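## Task

Scene 1: take the yellow sponge off the desk and leave it resting on top of the low shelf beneath the SURPLUS sign. The robot must not tip over or finish leaning, or the scene fails, and the sponge must stay there without the robot holding or propping it.

## Robot and tools

ROBOT. A Hello Robot Stretch 4 with a single arm. It has an omni-wheel base, a lift that rides up a mast, a telescoping arm that reaches forward, a three-joint wrist (yaw, pitch, roll) and a two-finger gripper. It stands about 1.6 m tall, and the base rim lies within 0.23 m of the base origin. Loose objects may occasionally get nudged by something outside the robot's control.

FRAMES. Base frame: origin on the floor under the centre of the base, x forward, y left, z up. hand_pose is reported in this frame for the point between the fingers, 0.015 m behind the tips. The printed value can be somewhat off. The odometry frame is wherever the base frame was when the scene began. base_odometry counts wheel turns only, so wheel slip is counted as travel. Heading runs from -3.142 to 3.142, positive to the left.

TOOLS.
execute_actions(actions, cameras): actions is a list holding one action, or an empty list, which only returns the state and images. An action contains "base", "joints" or both, and may add "pace" and "contact_limits". The one exception is {"end_of_arm": "enable_torque"}, which must be sent by itself. All motions in an action start together.
- base: exactly one relative move, made from where the base last reported itself. {"translate_m": d} drives straight, forward positive, -2 to 2 m. {"strafe_m": d} moves sideways, left positive, -2 to 2 m. {"rotate_rad": d} turns on the spot, counter-clockwise positive, -3.2 to 3.2.
- joints: absolute targets, keyed by name. lift_m 0 to 1.2. arm_m extension 0 to 0.55. wrist_yaw_rad -1.134 to 4.276 (0 forward, positive left, 3.14 folded back; above 3.4 the arm may block it). wrist_pitch_rad -1.117 to 4.259 (0 level, 1.57 pointing down). wrist_roll_rad -1.117 to 4.259 (positive turns clockwise as seen from behind the gripper). gripper_m is the finger gap, 0 to 0.08 m. Joint targets outside these ranges are clipped and the result reports it. Any other bad value or unknown key refuses the whole call.
- pace: "slow", "default", "fast" or "max". Base speeds are 0.1, 0.3, 0.4 and 0.6 m/s, and turning is 1 to 4 rad/s. Both are reduced when the lift is high.
- contact_limits: {"arm_m": x}, where x runs from 0 (lightest) to 0.75. If omitted it is 0.5. It sets how hard the arm may push before it stops.
- cameras: a list drawn from head_camera, head_left_camera, head_right_camera, wrist_camera, all. Null or omitted gives all; [] gives none.
A single action lasts at most 15 s.
wait(seconds): 0 to 10. Commands nothing and returns the state and images.
zoom_image(camera, region): region is [x0, y0, x1, y1] in pixels of that camera's latest image, at most 504x504.
read_manual(section): licence texts only.
finished_scene(scene): scene is 1 or 2. It ends the scene for good and reports success, so call it only once the object sits on the shelf by itself. Replying without any tool call ends every remaining scene.

CAMERAS. head_camera (420x560) sits atop the mast looking forward and down; turn the base to look elsewhere. head_left_camera and head_right_camera are fisheyes that look more steeply down and show the base and arm. wrist_camera (616x392) looks along the fingers, with the fingertips low in the frame. Calibrations are given per camera and carry small errors.

RESULT LINES. base_status and joint_status report how each motion ended:
- done
- off_target: stopped away from the target and may still be pushing
- contact_stop_at_<key>: hit something; that part goes slack
- limit_stop_at_<name>: own_body means a self-collision guard; tilt means leaning over 6 degrees, after which lift, arm and wheels go slack and refuse commands
- time_out
- torque_fault: a wrist or gripper motor has gone limp; send enable_torque
on_its_own reports anything this call did not command; "held at" is a target, not a position. lidar_m gives 12 distances for 30-degree sectors: the 1st straight ahead, then counter-clockwise (4th left, 7th behind, 10th right). "-" means nothing seen, or something closer than 0.25 m. Table tops count. wrist_depth_mm is a 7x7 grid of depths, 100 to 2000 mm. turned_by_wheels and turned_by_imu: a gap above about 0.1 rad means a collision or slip. base_tilt is in degrees. motor_effort is a percentage with the peak in brackets; each reading carries a fixed offset and noise. If a call reports a stop, the later calls in that same reply are skipped.

GRIPPING. To grasp, close to a gap smaller than the object. "off_target" after closing means something is held. If the gripper effort stays more than about 50 points from 0, the motor faults and the object may drop.

ORDER. Start by unfolding: lift_m 0.4 with wrist_yaw_rad 0. Then look, drive to the desk, open the gripper, reach, grasp, lift, pull the arm in, drive to the shelf, place, open, and withdraw.

AVOID. Don't turn or drive carrying more than 1 kg with arm_m above 0.2, especially at fast paces. Avoid steady pushes, especially with the gripper high. Avoid pitching up below -0.2 while rolled, which risks self-collision. Don't drop, slam or shove anything hard. Joints or the base left out of an action may still be pushing toward old targets.

Each tool is called after "Emit:" by a JSON object that holds its "fn" and its "kwargs", one argument or row to a line.

## Session

Emit:
{"fn": "execute_actions", "kwargs": {
  "actions": []
}}

Scene clock: 0.00 s.
base_odometry: x=+0.000 y=+0.000 heading=+0.000 (m, m, rad; odometry frame)
turned_by_wheels: +0.000 (rad since the last result)
turned_by_imu: +0.000 (rad since the last result)
base_tilt: forward=-0.2 right=-0.1 (deg)
lidar_m: 0.68 0.78 1.28 1.40 0.73 0.62 0.61 0.72 0.78 0.77 0.89 1.06
base_status: not commanded
joint_positions: lift_m=+0.260 arm_m=+0.002 wrist_yaw_rad=+3.083 wrist_pitch_rad=+0.020 wrist_roll_rad=+0.014 gripper_m=+0.040
joint_status: not commanded
motor_effort: lift_m=+21 arm_m=-1 wrist_yaw_rad=-1 wrist_pitch_rad=-4 wrist_roll_rad=-1 gripper_m=-1 wheel_0=+0 wheel_1=+1 wheel_2=+0 (%)
hand_pose: x=-0.0338 y=+0.0998 z=+0.4345 quat_wxyz=(+0.029, -0.010, +0.007, +0.999) (m; base frame)
wrist_depth_mm: - 140 759 741 715 699 676 / - 139 759 732 707 691 668 / 107 140 273 741 715 691 676 / 122 140 759 732 723 691 683 / 809 788 759 741 715 691 676 / 809 788 750 723 707 683 676 / 820 - 122 732 102 691 676
pictures: head_camera, head_left_camera, head_right_camera, wrist_camera
Images, in order (width x height): head_camera 420x560, head_left_camera 420x672, head_right_camera 420x672, wrist_camera 616x392.

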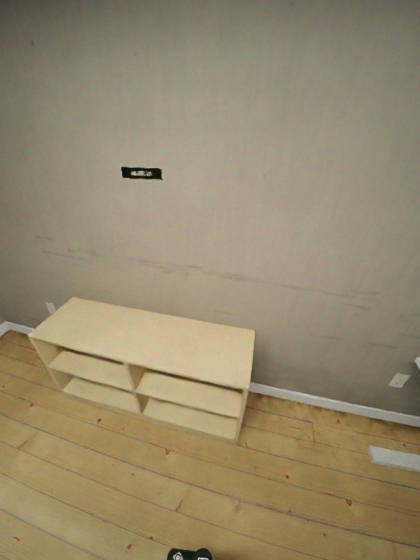

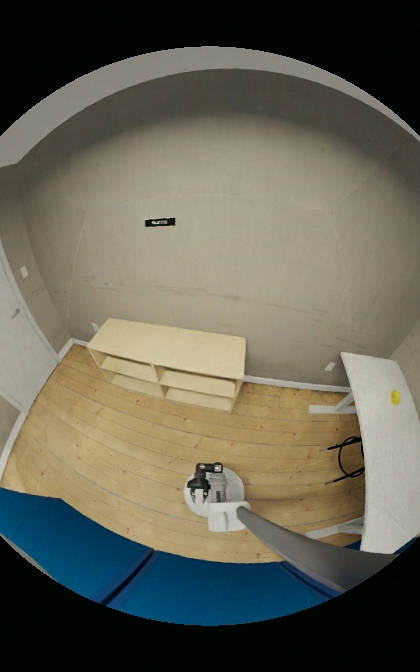

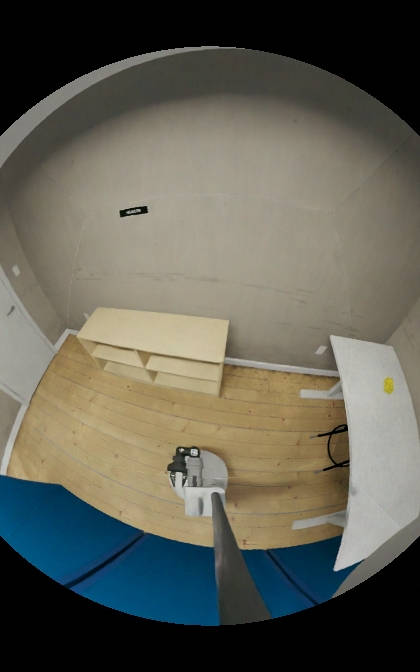

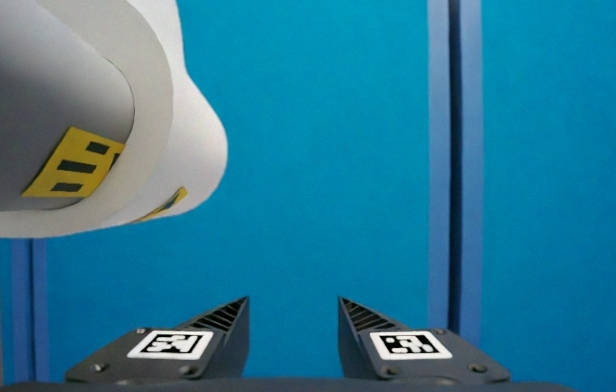

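Emit:
{"fn": "zoom_image", "kwargs": {
  "camera": "head_camera",
  "region": [100, 150, 190, 200]
}}

Emit:
{"fn": "execute_actions", "kwargs": {
  "actions": [
    {"base":{"rotate_rad":-1.4},"joints":{"lift_m":0.9,"gripper_m":0.08},"pace":"fast"}
  ]
}}

Region (100, 150, 190, 200) of head_camera's 420x560 image, scaled by 5.600, with more detail than that image has.

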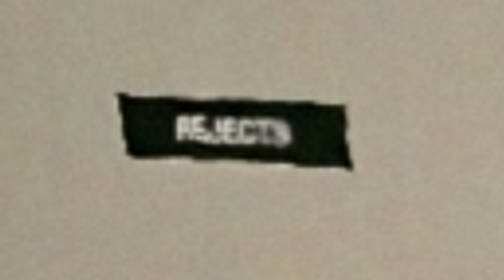

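Scene clock: 5.23 s.
base_odometry: x=+0.000 y=+0.000 heading=-1.400 (m, m, rad; odometry frame)
turned_by_wheels: -1.400 (rad since the last result)
turned_by_imu: -1.390 (rad since the last result)
base_tilt: forward=-0.1 right=-0.2 (deg)
lidar_m: 0.78 0.94 0.68 0.70 0.86 2.15 1.05 0.70 0.61 0.62 0.78 0.76
base_status: done
joint_positions: lift_m=+0.900 arm_m=+0.002 wrist_yaw_rad=+3.083 wrist_pitch_rad=+0.020 wrist_roll_rad=+0.014 gripper_m=+0.080
joint_status: all done
motor_effort: lift_m=+24(29) arm_m=-1(1) wrist_yaw_rad=+0(3) wrist_pitch_rad=-5(5) wrist_roll_rad=-2(1) gripper_m=+1(4) wheel_0=-1(6) wheel_1=-2(11) wheel_2=-2(11) (%)
hand_pose: x=-0.0338 y=+0.0998 z=+1.0738 quat_wxyz=(+0.029, -0.010, +0.007, +0.999) (m; base frame)
wrist_depth_mm: - 139 1430 - - - 1921 / - 139 1464 - - - 1983 / 107 139 272 - - - 1983 / 122 140 1464 - - - 1921 / 768 1025 1464 - - - 1983 / 759 931 1464 - - - 1921 / - - 1499 - 141 - -
pictures: head_camera, head_left_camera, head_right_camera, wrist_camera
camera_calibration (this result's frames):
wrist_camera: T_world_to_cam=[[0.0886779, 0.996055, 0.00336194, -0.109516], [0.0154095, 0.00200295, -0.999879, 1.13217], [-0.995941, 0.088719, -0.0151711, 0.12561], [0, 0, 0, 1]] pos_world=[0.117365, 0.0956723, 1.13431]
Images, in order (width x height): head_camera 420x560, head_left_camera 420x672, head_right_camera 420x672, wrist_camera 616x392.

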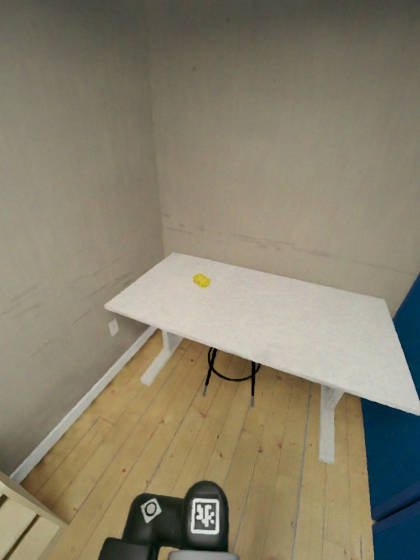

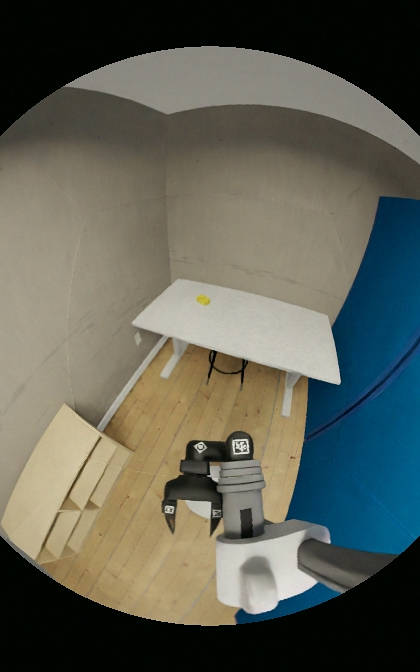

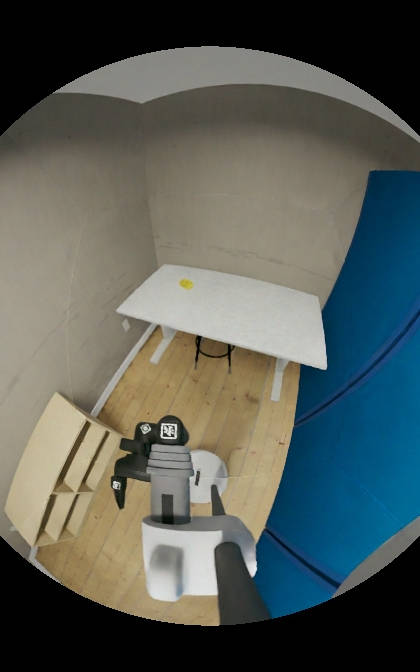

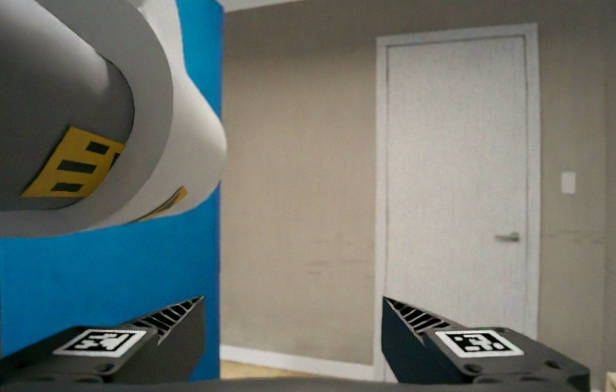

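Emit:
{"fn": "zoom_image", "kwargs": {
  "camera": "head_camera",
  "region": [160, 250, 250, 310]
}}

Emit:
{"fn": "execute_actions", "kwargs": {
  "actions": [
    {"base":{"translate_m":0.35},"joints":{"wrist_yaw_rad":0,"wrist_pitch_rad":0.6,"lift_m":0.95},"pace":"fast"}
  ]
}}

Region (160, 250, 250, 310) of head_camera's 420x560 image, scaled by 5.600, with more detail than that image has.

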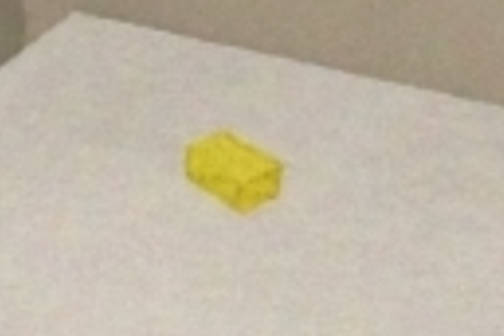

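Scene clock: 14.13 s.
base_odometry: x=+0.059 y=-0.345 heading=-1.400 (m, m, rad; odometry frame)
turned_by_wheels: +0.000 (rad since the last result)
turned_by_imu: -0.002 (rad since the last result)
base_tilt: forward=-0.2 right=-0.3 (deg)
lidar_m: 0.46 0.55 0.95 0.62 0.69 1.51 1.26 0.83 0.73 0.74 0.50 0.45
base_status: done
joint_positions: lift_m=+0.950 arm_m=+0.002 wrist_yaw_rad=+0.000 wrist_pitch_rad=+0.602 wrist_roll_rad=+0.014 gripper_m=+0.080
joint_status: all done
motor_effort: lift_m=+23(24) arm_m=-1(1) wrist_yaw_rad=+1(6) wrist_pitch_rad=-3(3) wrist_roll_rad=-1(1) gripper_m=+1(2) wheel_0=+1(8) wheel_1=+1(3) wheel_2=+0(6) (%)
hand_pose: x=+0.3487 y=-0.0874 z=+1.0075 quat_wxyz=(+0.955, +0.006, +0.296, -0.002) (m; base frame)
wrist_depth_mm: 904 1118 1042 960 891 831 778 / 917 1182 1138 1042 976 866 820 / 931 976 991 991 991 946 878 / 741 750 750 768 778 778 798 / 603 609 609 615 627 627 621 / 544 512 517 521 508 521 525 / - - 445 455 141 - -
pictures: head_camera, head_left_camera, head_right_camera, wrist_camera
camera_calibration (this result's frames):
wrist_camera: T_world_to_cam=[[-0.0228145, -0.999554, 0.0192884, -0.10832], [-0.562746, -0.00310685, -0.826624, 1.08697], [0.826315, -0.0297135, -0.562424, 0.427745], [0, 0, 0, 1]] pos_world=[0.255768, -0.0921852, 1.14118]
Images, in order (width x height): head_camera 420x560, head_left_camera 420x672, head_right_camera 420x672, wrist_camera 616x392.

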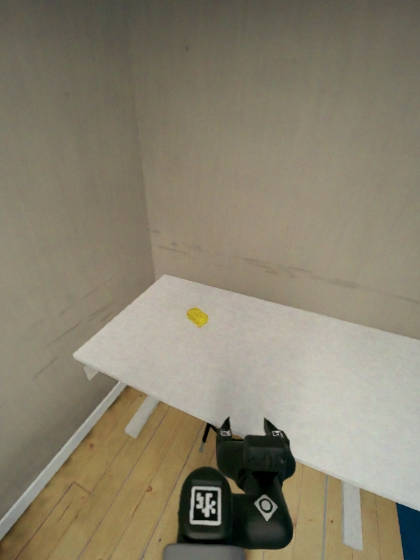

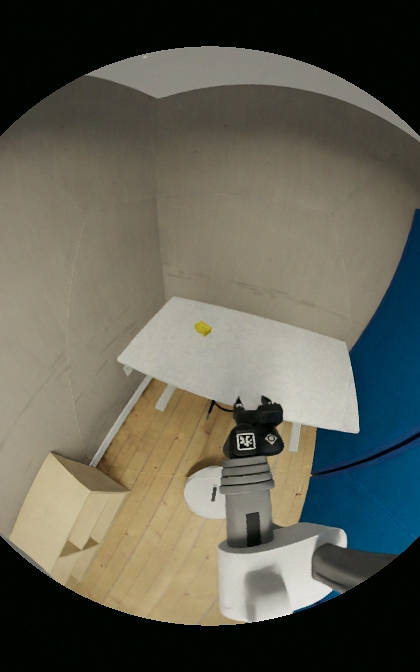

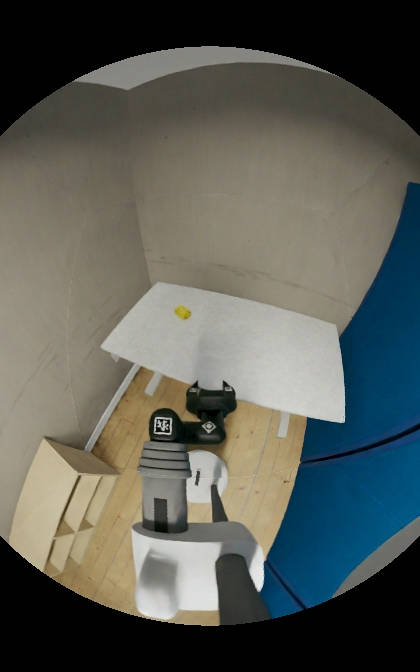

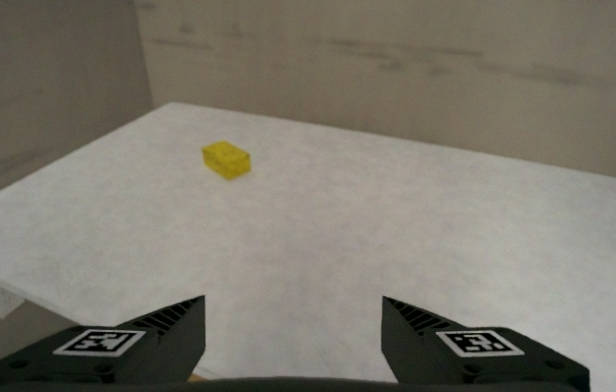

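Emit:
{"fn": "execute_actions", "kwargs": {
  "actions": [
    {"base":{"translate_m":0.17},"joints":{"wrist_yaw_rad":0.75,"arm_m":0.4,"lift_m":0.8}}
  ]
}}

Scene clock: 28.27 s.
base_odometry: x=+0.088 y=-0.512 heading=-1.400 (m, m, rad; odometry frame)
turned_by_wheels: +0.000 (rad since the last result)
turned_by_imu: -0.001 (rad since the last result)
base_tilt: forward=+0.0 right=-0.3 (deg)
lidar_m: 0.30 0.36 0.74 0.74 0.67 1.34 1.38 0.86 0.79 0.53 0.32 0.30
base_status: done
joint_positions: lift_m=+0.800 arm_m=+0.399 wrist_yaw_rad=+0.750 wrist_pitch_rad=+0.602 wrist_roll_rad=+0.014 gripper_m=+0.080
joint_status: all done
motor_effort: lift_m=+17(27) arm_m=+6(6) wrist_yaw_rad=-3(8) wrist_pitch_rad=-4(3) wrist_roll_rad=-1(1) gripper_m=+1(0) wheel_0=+0(8) wheel_1=+0(4) wheel_2=+0(8) (%)
hand_pose: x=+0.7577 y=+0.0555 z=+0.8581 quat_wxyz=(+0.889, -0.103, +0.278, +0.348) (m; base frame)
wrist_depth_mm: 512 549 603 668 654 492 404 / 535 585 647 732 691 508 418 / 580 627 683 634 634 535 439 / 480 480 484 480 488 492 449 / 389 392 394 399 397 397 404 / 325 327 330 296 270 336 334 / - - 285 252 141 - -
pictures: head_camera, head_left_camera, head_right_camera, wrist_camera
camera_calibration (this result's frames):
wrist_camera: T_world_to_cam=[[0.664357, -0.747165, 0.0193235, -0.488051], [-0.409812, -0.38577, -0.82658, 1.09941], [0.625047, 0.541226, -0.562487, 0.130797], [0, 0, 0, 1]] pos_world=[0.693039, -0.011325, 0.991755]
Images, in order (width x height): head_camera 420x560, head_left_camera 420x672, head_right_camera 420x672, wrist_camera 616x392.

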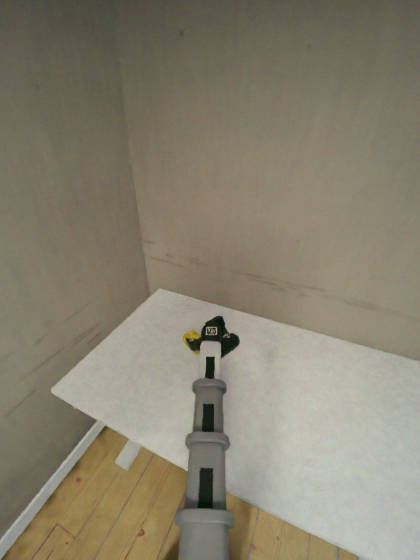

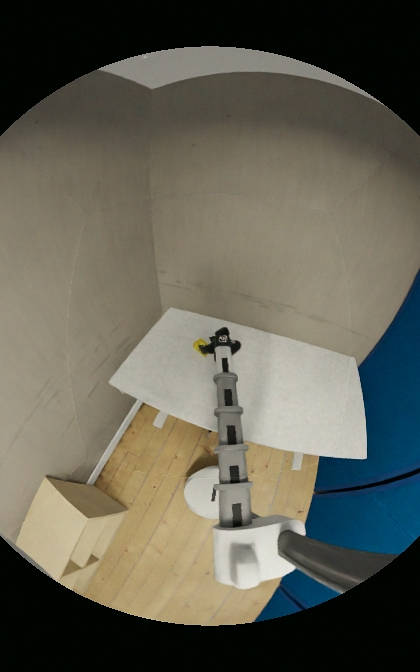

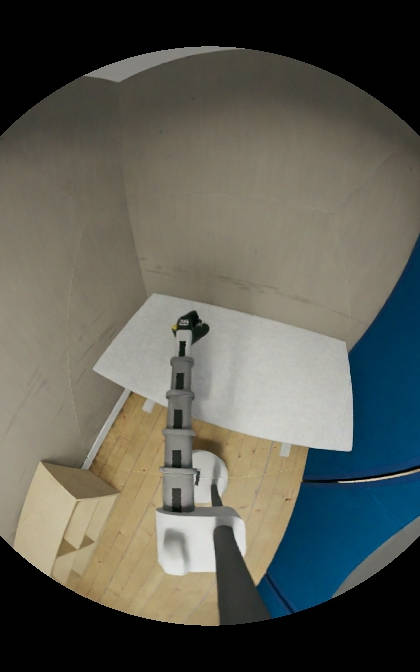

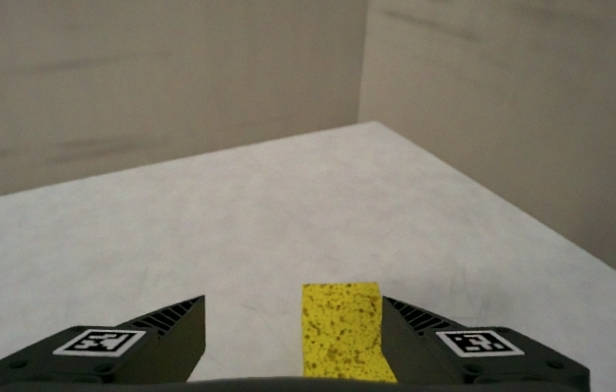

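Emit:
{"fn": "execute_actions", "kwargs": {
  "actions": [
    {"base":{"strafe_m":0.022},"joints":{"arm_m":0.47,"lift_m":0.745}}
  ],
  "cameras": ["wrist_camera","head_camera"]
}}

Scene clock: 33.73 s.
base_odometry: x=+0.110 y=-0.509 heading=-1.400 (m, m, rad; odometry frame)
turned_by_wheels: +0.000 (rad since the last result)
turned_by_imu: -0.001 (rad since the last result)
base_tilt: forward=-0.2 right=-0.2 (deg)
lidar_m: 0.27 0.38 0.75 0.75 0.66 1.28 1.40 0.90 0.81 0.49 0.32 0.31
base_status: done
joint_positions: lift_m=+0.745 arm_m=+0.469 wrist_yaw_rad=+0.750 wrist_pitch_rad=+0.602 wrist_roll_rad=+0.014 gripper_m=+0.080
joint_status: all done
motor_effort: lift_m=+17(17) arm_m=+6(6) wrist_yaw_rad=-3(1) wrist_pitch_rad=-4(4) wrist_roll_rad=-1(1) gripper_m=+2(2) wheel_0=+1(10) wheel_1=+0(9) wheel_2=+0(1) (%)
hand_pose: x=+0.8277 y=+0.0555 z=+0.8031 quat_wxyz=(+0.889, -0.103, +0.278, +0.348) (m; base frame)
wrist_depth_mm: 469 508 559 615 580 430 355 / 500 544 603 676 591 449 368 / 530 564 496 500 504 459 382 / 379 382 384 387 389 394 389 / 307 310 314 315 317 319 319 / 258 260 263 209 249 267 266 / - - 190 183 141 - -
pictures: head_camera, wrist_camera
camera_calibration (this result's frames):
wrist_camera: T_world_to_cam=[[0.66441, -0.747119, 0.0193236, -0.533506], [-0.409795, -0.385808, -0.826571, 1.0826], [0.625002, 0.541263, -0.5625, 0.0561649], [0, 0, 0, 1]] pos_world=[0.763009, -0.0113163, 0.93675]
Images, in order (width x height): head_camera 420x560, wrist_camera 616x392.

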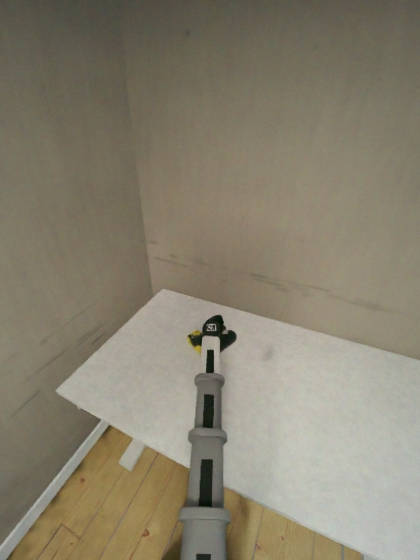

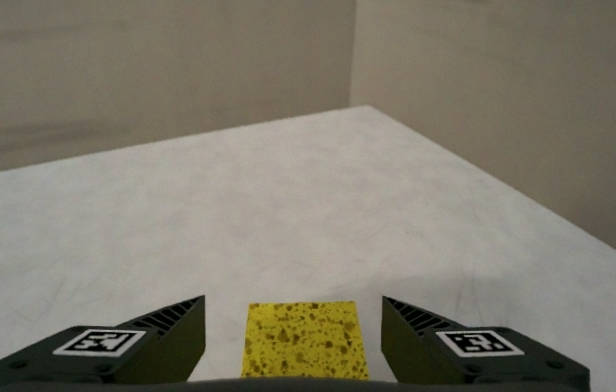

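Emit:
{"fn": "execute_actions", "kwargs": {
  "actions": [
    {"joints":{"arm_m":0.474,"lift_m":0.687}}
  ],
  "cameras": ["wrist_camera"]
}}

Emit:
{"fn": "execute_actions", "kwargs": {
  "actions": [
    {"joints":{"gripper_m":0.04}}
  ],
  "cameras": ["wrist_camera"]
}}

Emit:
{"fn": "execute_actions", "kwargs": {
  "actions": [
    {"joints":{"lift_m":0.78}}
  ],
  "cameras": ["wrist_camera"]
}}

Scene clock: 41.23 s.
base_odometry: x=+0.110 y=-0.509 heading=-1.400 (m, m, rad; odometry frame)
turned_by_wheels: +0.000 (rad since the last result)
turned_by_imu: -0.001 (rad since the last result)
base_tilt: forward=-0.1 right=-0.3 (deg)
lidar_m: 0.30 0.38 0.76 0.75 0.66 1.25 1.40 0.89 0.81 0.52 0.33 0.28
base_status: not commanded
joint_positions: lift_m=+0.687 arm_m=+0.473 wrist_yaw_rad=+0.750 wrist_pitch_rad=+0.602 wrist_roll_rad=+0.014 gripper_m=+0.080
joint_status: all done
motor_effort: lift_m=+16(16) arm_m=+6(6) wrist_yaw_rad=-1(1) wrist_pitch_rad=-4(4) wrist_roll_rad=-1(1) gripper_m=+3(1) wheel_0=+1(1) wheel_1=+0(0) wheel_2=+0(0) (%)
hand_pose: x=+0.8317 y=+0.0555 z=+0.7451 quat_wxyz=(+0.889, -0.103, +0.278, +0.348) (m; base frame)
wrist_depth_mm: 469 512 559 621 569 424 353 / 500 539 580 521 530 439 366 / 359 359 362 366 370 375 366 / 276 276 279 282 283 287 289 / 224 226 212 164 230 232 232 / 187 190 143 138 142 195 195 / - - 125 120 119 - -
pictures: wrist_camera
camera_calibration (this result's frames):
wrist_camera: T_world_to_cam=[[0.664409, -0.747119, 0.0193236, -0.535065], [-0.409796, -0.385808, -0.826571, 1.03632], [0.625002, 0.541263, -0.5625, 0.0210225], [0, 0, 0, 1]] pos_world=[0.767042, -0.0113163, 0.878756]
Images, in order (width x height): wrist_camera 616x392.

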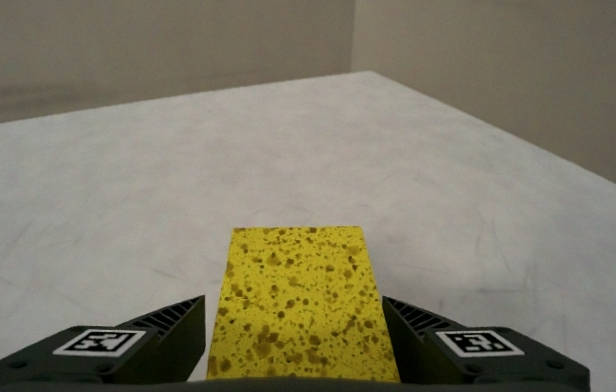

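Scene clock: 42.23 s.
base_odometry: x=+0.110 y=-0.509 heading=-1.400 (m, m, rad; odometry frame)
turned_by_wheels: +0.000 (rad since the last result)
turned_by_imu: +0.000 (rad since the last result)
base_tilt: forward=-0.2 right=-0.3 (deg)
lidar_m: 0.31 0.37 0.80 0.74 0.66 1.25 1.43 0.90 0.83 0.51 0.33 0.25
base_status: not commanded
joint_positions: lift_m=+0.687 arm_m=+0.473 wrist_yaw_rad=+0.750 wrist_pitch_rad=+0.602 wrist_roll_rad=+0.014 gripper_m=+0.060
joint_status: gripper_m off_target (ended at +0.060, target +0.040)
on_its_own: gripper_m is held at +0.055, not at your +0.040, by its contact guard: the fingers met something
motor_effort: lift_m=+16(17) arm_m=+6(6) wrist_yaw_rad=-2(1) wrist_pitch_rad=-4(4) wrist_roll_rad=-1(1) gripper_m=-40(42) wheel_0=+1(1) wheel_1=+0(0) wheel_2=+0(0) (%)
hand_pose: x=+0.8317 y=+0.0555 z=+0.7451 quat_wxyz=(+0.889, -0.103, +0.278, +0.348) (m; base frame)
wrist_depth_mm: 469 504 559 627 569 421 351 / 492 535 580 521 525 442 364 / 359 359 362 366 370 373 368 / 276 277 281 282 285 287 287 / 224 226 211 163 231 232 232 / 187 190 139 138 147 195 195 / - - 118 120 116 - -
pictures: wrist_camera
camera_calibration (this result's frames):
wrist_camera: T_world_to_cam=[[0.66441, -0.747119, 0.0193234, -0.535065], [-0.409795, -0.385808, -0.826571, 1.03632], [0.625002, 0.541263, -0.5625, 0.0210228], [0, 0, 0, 1]] pos_world=[0.767042, -0.0113163, 0.878756]
Images, in order (width x height): wrist_camera 616x392.

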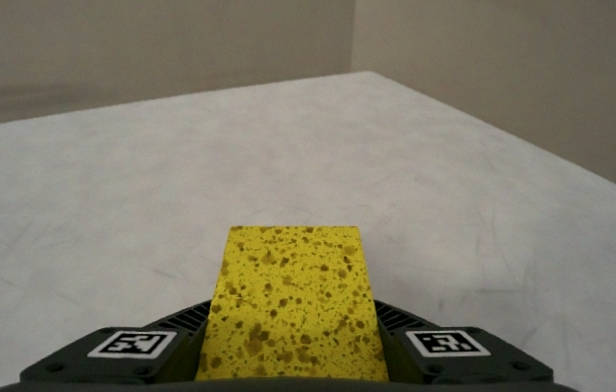

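Scene clock: 43.63 s.
base_odometry: x=+0.110 y=-0.509 heading=-1.400 (m, m, rad; odometry frame)
turned_by_wheels: +0.000 (rad since the last result)
turned_by_imu: +0.000 (rad since the last result)
base_tilt: forward=-0.1 right=-0.2 (deg)
lidar_m: 0.30 0.38 0.77 0.76 0.66 1.24 1.43 0.92 0.82 0.52 0.33 0.29
base_status: not commanded
joint_positions: lift_m=+0.780 arm_m=+0.473 wrist_yaw_rad=+0.750 wrist_pitch_rad=+0.602 wrist_roll_rad=+0.014 gripper_m=+0.060
joint_status: all done
on_its_own: gripper_m is held at +0.055, not at your +0.040, by its contact guard: the fingers met something
motor_effort: lift_m=+24(28) arm_m=+5(6) wrist_yaw_rad=-1(0) wrist_pitch_rad=-4(4) wrist_roll_rad=+0(1) gripper_m=-40(40) wheel_0=+1(1) wheel_1=+0(0) wheel_2=+0(0) (%)
hand_pose: x=+0.8317 y=+0.0555 z=+0.8374 quat_wxyz=(+0.889, -0.103, +0.278, +0.348) (m; base frame)
wrist_depth_mm: 466 508 559 621 564 424 353 / 496 539 609 676 597 442 364 / 530 585 634 585 569 462 382 / 439 442 442 449 452 452 394 / 357 362 338 163 366 370 377 / 300 304 139 138 147 309 309 / - - 118 120 115 - 271
pictures: wrist_camera
camera_calibration (this result's frames):
wrist_camera: T_world_to_cam=[[0.66441, -0.747119, 0.0193246, -0.536852], [-0.409802, -0.385815, -0.826564, 1.11265], [0.624997, 0.541258, -0.56251, 0.0729827], [0, 0, 0, 1]] pos_world=[0.767044, -0.0113162, 0.971107]
Images, in order (width x height): wrist_camera 616x392.

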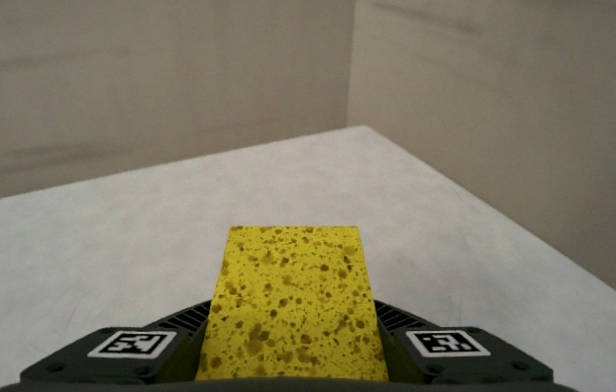

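Emit:
{"fn": "execute_actions", "kwargs": {
  "actions": [
    {"base":{"translate_m":-0.6},"joints":{"arm_m":0.0,"wrist_yaw_rad":0},"pace":"fast"}
  ],
  "cameras": []
}}

Emit:
{"fn": "execute_actions", "kwargs": {
  "actions": [
    {"base":{"rotate_rad":2.85},"pace":"fast"}
  ]
}}

Scene clock: 50.57 s.
base_odometry: x=+0.008 y=+0.083 heading=-1.400 (m, m, rad; odometry frame)
turned_by_wheels: +0.000 (rad since the last result)
turned_by_imu: +0.000 (rad since the last result)
base_tilt: forward=+0.0 right=-0.2 (deg)
lidar_m: 0.84 1.09 0.69 0.71 0.90 2.04 1.04 0.68 0.60 0.62 0.77 0.82
base_status: done
joint_positions: lift_m=+0.780 arm_m=+0.003 wrist_yaw_rad=+0.000 wrist_pitch_rad=+0.602 wrist_roll_rad=+0.014 gripper_m=+0.060
joint_status: all done
joint sent to its limit — the command would take arm_m past its lower limit, so that joint was sent only as far as its limit.
on_its_own: gripper_m is held at +0.055, not at your +0.040, by its contact guard: the fingers met something
motor_effort: lift_m=+23(24) arm_m=-5(7) wrist_yaw_rad=-2(8) wrist_pitch_rad=-4(4) wrist_roll_rad=-1(1) gripper_m=-41(41) wheel_0=+0(4) wheel_1=+1(5) wheel_2=-1(11) (%)
hand_pose: x=+0.3494 y=-0.0875 z=+0.8375 quat_wxyz=(+0.955, +0.007, +0.297, -0.002) (m; base frame)
wrist_depth_mm: 1060 1255 1430 1308 1255 1182 1078 / 1008 904 820 831 854 878 891 / 1098 1397 1708 931 683 640 615 / 1138 1537 1708 1661 1537 1464 1308 / 1205 1366 1308 163 1397 1430 1098 / 1118 1182 139 137 147 1205 1182 / - - 118 120 115 - 1078
pictures: none
No camera images: the call's "cameras" was empty. Leave "cameras" out to get every camera's image.

Scene clock: 53.10 s.
base_odometry: x=+0.008 y=+0.083 heading=+1.450 (m, m, rad; odometry frame)
turned_by_wheels: +2.850 (rad since the last result)
turned_by_imu: +2.826 (rad since the last result)
base_tilt: forward=-0.1 right=-0.2 (deg)
lidar_m: 2.05 0.80 0.61 0.60 0.66 0.87 0.84 0.89 1.11 0.68 0.78 1.11
base_status: done
joint_positions: lift_m=+0.780 arm_m=+0.003 wrist_yaw_rad=+0.000 wrist_pitch_rad=+0.602 wrist_roll_rad=+0.014 gripper_m=+0.060
joint_status: not commanded
on_its_own: gripper_m is held at +0.055, not at your +0.040, by its contact guard: the fingers met something
motor_effort: lift_m=+23(23) arm_m=-6(6) wrist_yaw_rad=-3(1) wrist_pitch_rad=-4(5) wrist_roll_rad=-1(1) gripper_m=-40(41) wheel_0=-1(6) wheel_1=+0(4) wheel_2=+0(9) (%)
hand_pose: x=+0.3495 y=-0.0874 z=+0.8375 quat_wxyz=(+0.955, +0.006, +0.297, -0.002) (m; base frame)
wrist_depth_mm: 1756 1756 1756 1708 1661 1618 1618 / 866 1921 1863 1863 1808 1756 1661 / 878 - - - 1983 1921 1618 / 904 1708 1756 1756 1756 1808 1618 / 904 1308 1336 163 1464 1430 1042 / 917 1160 139 138 147 1229 1098 / - - 118 120 115 - 960
pictures: head_camera, head_left_camera, head_right_camera, wrist_camera
camera_calibration (this result's frames):
wrist_camera: T_world_to_cam=[[-0.0229015, -0.999551, 0.0193159, -0.105034], [-0.562957, -0.00307298, -0.82648, 0.946838], [0.826169, -0.0298017, -0.562634, 0.331676], [0, 0, 0, 1]] pos_world=[0.256603, -0.0921925, 0.971184]
Images, in order (width x height): head_camera 420x560, head_left_camera 420x672, head_right_camera 420x672, wrist_camera 616x392.

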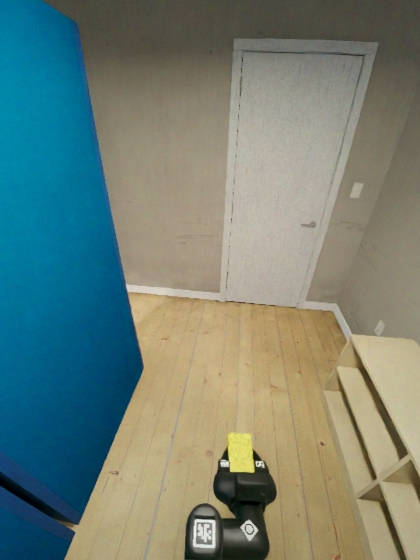

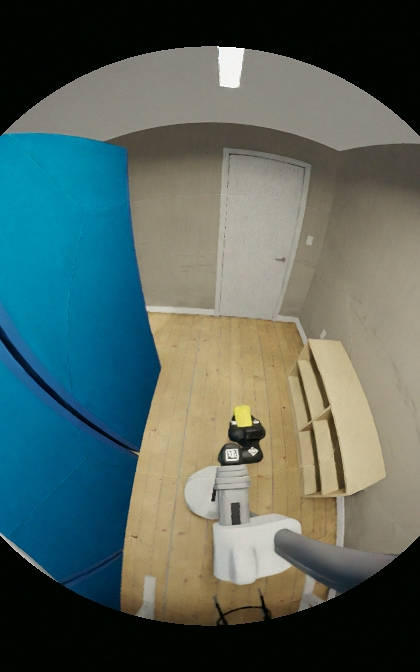

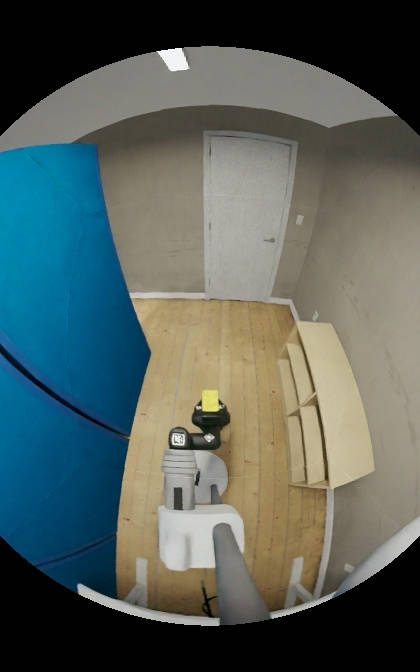

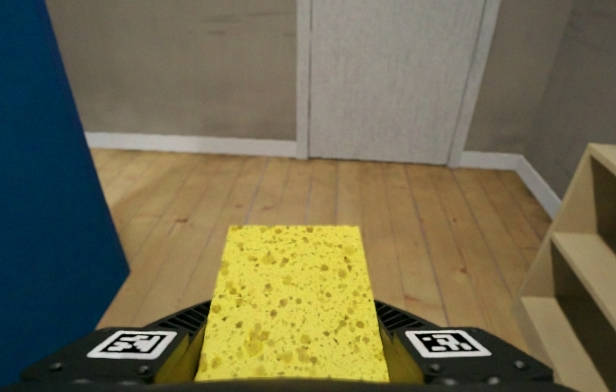

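Emit:
{"fn": "execute_actions", "kwargs": {
  "actions": [
    {"base":{"translate_m":1.53},"joints":{"lift_m":0.6},"pace":"max"}
  ],
  "cameras": []
}}

Emit:
{"fn": "execute_actions", "kwargs": {
  "actions": [
    {"base":{"rotate_rad":1.52},"pace":"fast"}
  ],
  "cameras": ["head_camera","head_left_camera"]
}}

Scene clock: 61.93 s.
base_odometry: x=+0.192 y=+1.602 heading=+1.450 (m, m, rad; odometry frame)
turned_by_wheels: +0.000 (rad since the last result)
turned_by_imu: -0.006 (rad since the last result)
base_tilt: forward=-0.3 right=-0.3 (deg)
lidar_m: 0.53 0.61 0.94 3.08 0.57 0.75 2.61 1.09 0.94 1.21 0.74 0.55
base_status: done
joint_positions: lift_m=+0.600 arm_m=+0.003 wrist_yaw_rad=+0.000 wrist_pitch_rad=+0.602 wrist_roll_rad=+0.014 gripper_m=+0.060
joint_status: all done
on_its_own: gripper_m is held at +0.055, not at your +0.040, by its contact guard: the fingers met something
motor_effort: lift_m=+19(24) arm_m=-5(6) wrist_yaw_rad=-3(1) wrist_pitch_rad=-4(6) wrist_roll_rad=-1(1) gripper_m=-40(41) wheel_0=-1(7) wheel_1=-1(9) wheel_2=+1(12) (%)
hand_pose: x=+0.3494 y=-0.0874 z=+0.6578 quat_wxyz=(+0.955, +0.006, +0.297, -0.002) (m; base frame)
wrist_depth_mm: 322 319 312 278 285 281 274 / 347 343 340 303 309 300 297 / 384 375 368 332 336 329 324 / 427 418 407 368 368 362 357 / 480 469 436 163 407 402 392 / 554 521 139 137 147 442 439 / - - 118 120 115 - 492
pictures: none
No camera images: the call's "cameras" was empty. Leave "cameras" out to get every camera's image.

Scene clock: 63.70 s.
base_odometry: x=+0.192 y=+1.602 heading=+2.970 (m, m, rad; odometry frame)
turned_by_wheels: +1.520 (rad since the last result)
turned_by_imu: +1.507 (rad since the last result)
base_tilt: forward=-0.2 right=-0.2 (deg)
lidar_m: 2.56 0.61 0.69 2.23 1.16 0.94 1.21 0.75 0.58 0.55 0.59 0.85
base_status: done
joint_positions: lift_m=+0.600 arm_m=+0.003 wrist_yaw_rad=+0.000 wrist_pitch_rad=+0.602 wrist_roll_rad=+0.014 gripper_m=+0.060
joint_status: not commanded
on_its_own: gripper_m is held at +0.055, not at your +0.040, by its contact guard: the fingers met something
motor_effort: lift_m=+19(19) arm_m=-5(5) wrist_yaw_rad=-2(4) wrist_pitch_rad=-4(4) wrist_roll_rad=-1(1) gripper_m=-39(41) wheel_0=-2(11) wheel_1=+1(8) wheel_2=+1(11) (%)
hand_pose: x=+0.3494 y=-0.0874 z=+0.6578 quat_wxyz=(+0.955, +0.006, +0.297, -0.002) (m; base frame)
wrist_depth_mm: 609 - - - - 1098 750 / 603 - - - - 1098 741 / 615 1863 1808 1863 1756 1118 741 / 615 1366 1397 1464 1464 1098 741 / 615 931 1078 163 1182 1025 732 / 621 866 139 137 147 960 723 / - - 118 120 115 - 715
pictures: head_camera, head_left_camera
Images, in order (width x height): head_camera 420x560, head_left_camera 420x672.

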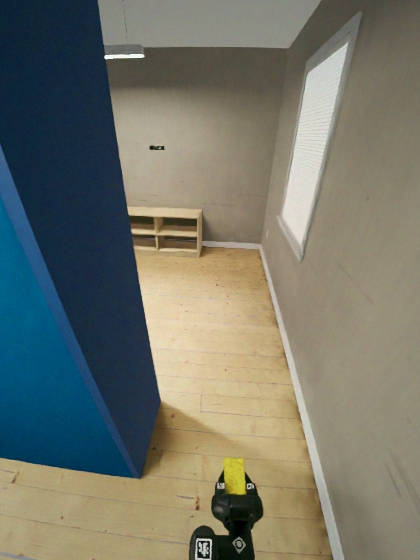

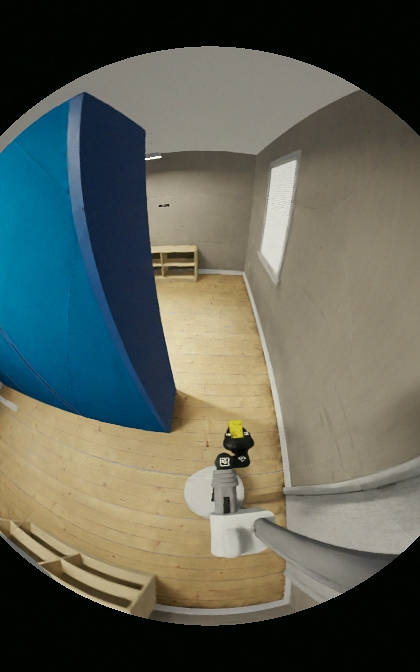

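Emit:
{"fn": "execute_actions", "kwargs": {
  "actions": [
    {"base":{"strafe_m":-0.08},"pace":"fast"}
  ],
  "cameras": []
}}

Emit:
{"fn": "execute_actions", "kwargs": {
  "actions": [
    {"base":{"translate_m":1.7},"pace":"max"}
  ],
  "cameras": ["head_camera","head_left_camera"]
}}

Emit:
{"fn": "zoom_image", "kwargs": {
  "camera": "head_camera",
  "region": [0, 100, 210, 260]
}}

Scene clock: 69.47 s.
base_odometry: x=+0.206 y=+1.681 heading=+2.970 (m, m, rad; odometry frame)
turned_by_wheels: +0.000 (rad since the last result)
turned_by_imu: -0.001 (rad since the last result)
base_tilt: forward=-0.2 right=-0.1 (deg)
lidar_m: 2.21 0.64 0.69 2.20 1.14 0.97 1.21 0.66 0.47 0.45 0.52 0.75
base_status: done
joint_positions: lift_m=+0.600 arm_m=+0.003 wrist_yaw_rad=+0.000 wrist_pitch_rad=+0.602 wrist_roll_rad=+0.014 gripper_m=+0.060
joint_status: not commanded
on_its_own: gripper_m is held at +0.055, not at your +0.040, by its contact guard: the fingers met something
motor_effort: lift_m=+19(19) arm_m=-5(5) wrist_yaw_rad=-2(3) wrist_pitch_rad=-4(5) wrist_roll_rad=-1(1) gripper_m=-39(39) wheel_0=-3(8) wheel_1=+2(10) wheel_2=+0(3) (%)
hand_pose: x=+0.3494 y=-0.0874 z=+0.6578 quat_wxyz=(+0.955, +0.007, +0.297, -0.002) (m; base frame)
wrist_depth_mm: - - - - 1921 931 627 / - - - - 1983 931 627 / 723 1808 1863 1863 1708 931 627 / 741 1397 1397 1430 1430 917 621 / 732 1118 1060 163 1160 904 621 / 732 946 139 138 147 820 615 / - - 118 120 115 - 603
pictures: none
No camera images: the call's "cameras" was empty. Leave "cameras" out to get every camera's image.

Scene clock: 74.57 s.
base_odometry: x=-1.469 y=+1.971 heading=+2.970 (m, m, rad; odometry frame)
turned_by_wheels: +0.000 (rad since the last result)
turned_by_imu: -0.004 (rad since the last result)
base_tilt: forward=-0.1 right=-0.3 (deg)
lidar_m: 1.41 1.48 2.05 2.64 1.04 0.81 1.88 0.79 0.55 0.51 0.56 0.78
base_status: done
joint_positions: lift_m=+0.600 arm_m=+0.003 wrist_yaw_rad=+0.000 wrist_pitch_rad=+0.602 wrist_roll_rad=+0.014 gripper_m=+0.060
joint_status: not commanded
on_its_own: gripper_m is held at +0.055, not at your +0.040, by its contact guard: the fingers met something
motor_effort: lift_m=+19(19) arm_m=-5(5) wrist_yaw_rad=-1(1) wrist_pitch_rad=-4(4) wrist_roll_rad=-1(1) gripper_m=-40(39) wheel_0=+1(5) wheel_1=+1(6) wheel_2=+0(13) (%)
hand_pose: x=+0.3494 y=-0.0874 z=+0.6578 quat_wxyz=(+0.955, +0.007, +0.297, -0.002) (m; base frame)
wrist_depth_mm: 1281 1255 1430 1430 1430 1060 723 / 1366 1430 1537 1576 1576 1042 732 / 1366 1576 1661 1661 1708 1060 723 / 1397 1336 1430 1464 1499 1042 707 / 1118 1138 1060 163 1160 1042 715 / 946 960 139 137 147 931 707 / - - 118 120 115 - 691
pictures: head_camera, head_left_camera
Images, in order (width x height): head_camera 420x560, head_left_camera 420x672.

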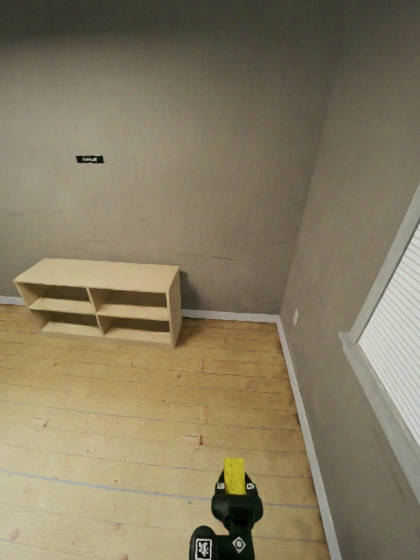

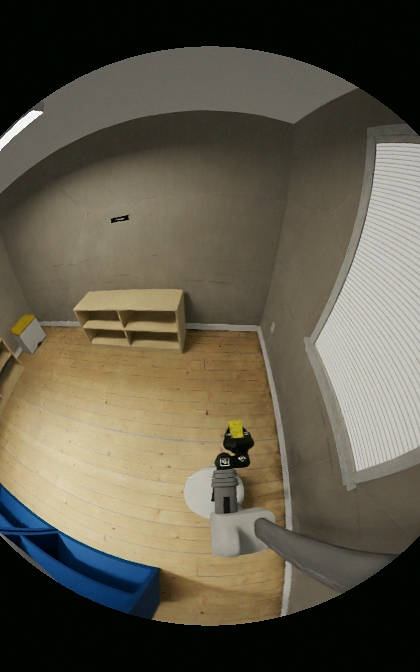

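Region (0, 100, 210, 260) of head_camera's 420x560 image, scaled by 2.400, with more detail than that image has; it fills the top 384 rows of this view, and the rest is white.

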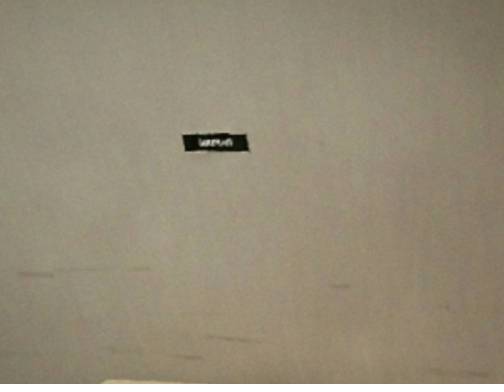

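Emit:
{"fn": "zoom_image", "kwargs": {
  "camera": "head_camera",
  "region": [65, 145, 115, 175]
}}

Emit:
{"fn": "execute_actions", "kwargs": {
  "actions": [
    {"base":{"rotate_rad":0.6},"pace":"fast"}
  ],
  "cameras": ["head_camera"]
}}

Emit:
{"fn": "zoom_image", "kwargs": {
  "camera": "head_camera",
  "region": [0, 100, 300, 300]
}}

Region (65, 145, 115, 175) of head_camera's 420x560 image, scaled by 10.080, with more detail than that image has; it fills the top 302 rows of this view, and the rest is white.

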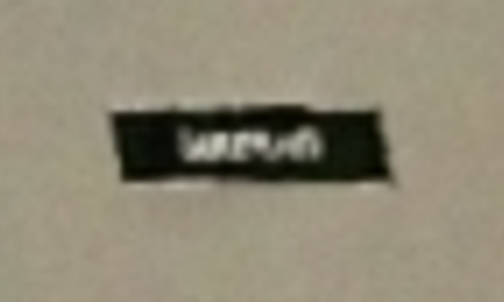

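Scene clock: 79.20 s.
base_odometry: x=-1.469 y=+1.971 heading=-2.713 (m, m, rad; odometry frame)
turned_by_wheels: +0.600 (rad since the last result)
turned_by_imu: +0.594 (rad since the last result)
base_tilt: forward=-0.1 right=+0.0 (deg)
lidar_m: 1.49 2.82 2.07 0.98 0.86 1.57 0.71 0.56 0.54 0.58 0.86 1.43
base_status: done
joint_positions: lift_m=+0.600 arm_m=+0.003 wrist_yaw_rad=+0.000 wrist_pitch_rad=+0.602 wrist_roll_rad=+0.014 gripper_m=+0.060
joint_status: not commanded
on_its_own: gripper_m is held at +0.055, not at your +0.040, by its contact guard: the fingers met something
motor_effort: lift_m=+19(19) arm_m=-5(5) wrist_yaw_rad=-1(2) wrist_pitch_rad=-4(4) wrist_roll_rad=-1(1) gripper_m=-41(39) wheel_0=+0(6) wheel_1=+1(8) wheel_2=+1(7) (%)
hand_pose: x=+0.3494 y=-0.0874 z=+0.6578 quat_wxyz=(+0.955, +0.006, +0.297, -0.002) (m; base frame)
wrist_depth_mm: - - 1863 1576 1464 1308 1205 / - - 1983 1537 1464 1366 1255 / 1808 1808 1756 1708 1576 1464 1336 / 1397 1397 1397 1430 1366 1464 1430 / 1138 1118 1078 163 1182 1182 1182 / 946 960 139 137 147 991 991 / - - 118 120 115 - 866
pictures: head_camera
Images, in order (width x height): head_camera 420x560.

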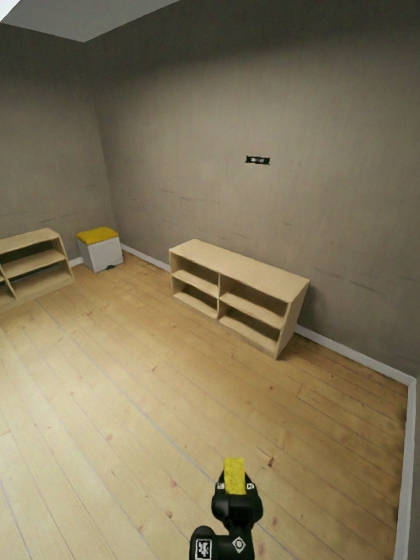

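Region (0, 100, 300, 300) of head_camera's 420x560 image, scaled by 1.680, with more detail than that image has.

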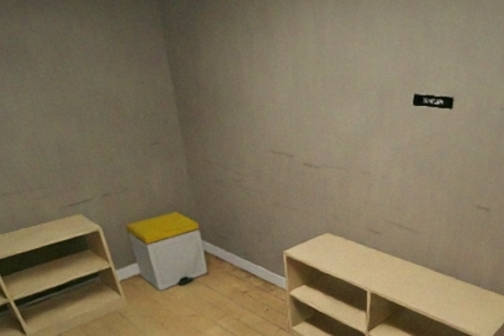

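Closer, useful for either shelf.

Emit:
{"fn": "execute_actions", "kwargs": {
  "actions": [
    {"base":{"translate_m":0.9},"pace":"max"}
  ],
  "cameras": ["head_camera","head_left_camera"]
}}

Emit:
{"fn": "zoom_image", "kwargs": {
  "camera": "head_camera",
  "region": [270, 130, 390, 210]
}}

Scene clock: 85.87 s.
base_odometry: x=-2.288 y=+1.596 heading=-2.713 (m, m, rad; odometry frame)
turned_by_wheels: +0.000 (rad since the last result)
turned_by_imu: -0.003 (rad since the last result)
base_tilt: forward=-0.2 right=-0.2 (deg)
lidar_m: 0.70 1.09 2.20 1.90 1.47 1.46 1.43 1.10 1.06 1.19 0.64 0.61
base_status: done
joint_positions: lift_m=+0.600 arm_m=+0.003 wrist_yaw_rad=+0.000 wrist_pitch_rad=+0.602 wrist_roll_rad=+0.014 gripper_m=+0.060
joint_status: not commanded
on_its_own: gripper_m is held at +0.055, not at your +0.040, by its contact guard: the fingers met something
motor_effort: lift_m=+19(19) arm_m=-5(5) wrist_yaw_rad=-2(1) wrist_pitch_rad=-4(4) wrist_roll_rad=-1(1) gripper_m=-40(40) wheel_0=-1(8) wheel_1=-1(6) wheel_2=+0(12) (%)
hand_pose: x=+0.3494 y=-0.0874 z=+0.6578 quat_wxyz=(+0.955, +0.007, +0.297, -0.002) (m; base frame)
wrist_depth_mm: 1756 1255 1008 904 831 715 640 / - 946 723 603 615 640 647 / 1756 1025 1025 640 496 433 445 / 1366 1182 842 741 820 820 750 / 1138 1118 991 164 661 661 668 / 960 976 139 138 147 554 559 / - - 118 120 115 - 488
pictures: head_camera, head_left_camera
Images, in order (width x height): head_camera 420x560, head_left_camera 420x672.

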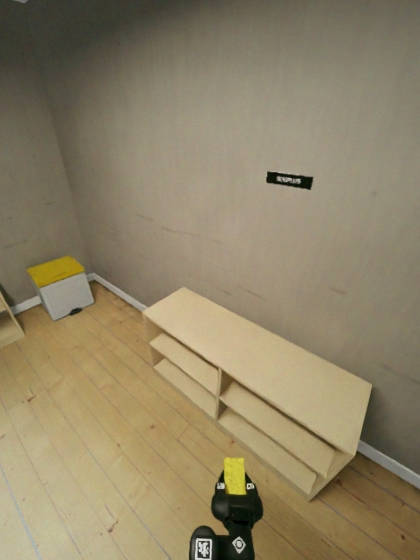

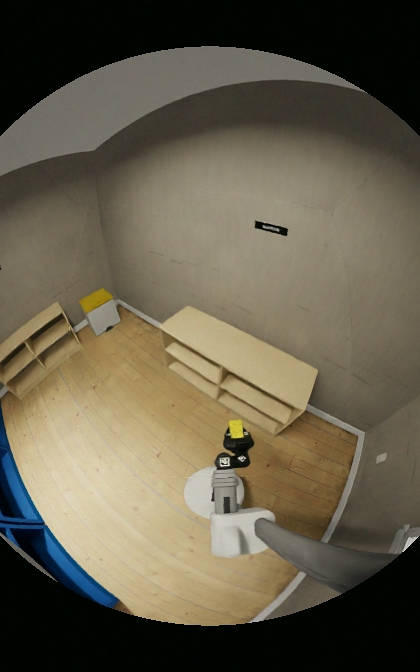

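Region (270, 130, 390, 210) of head_camera's 420x560 image, scaled by 4.200, with more detail than that image has.

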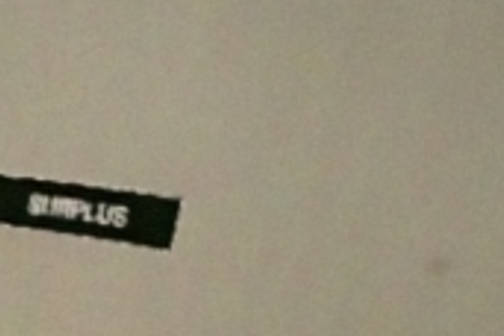

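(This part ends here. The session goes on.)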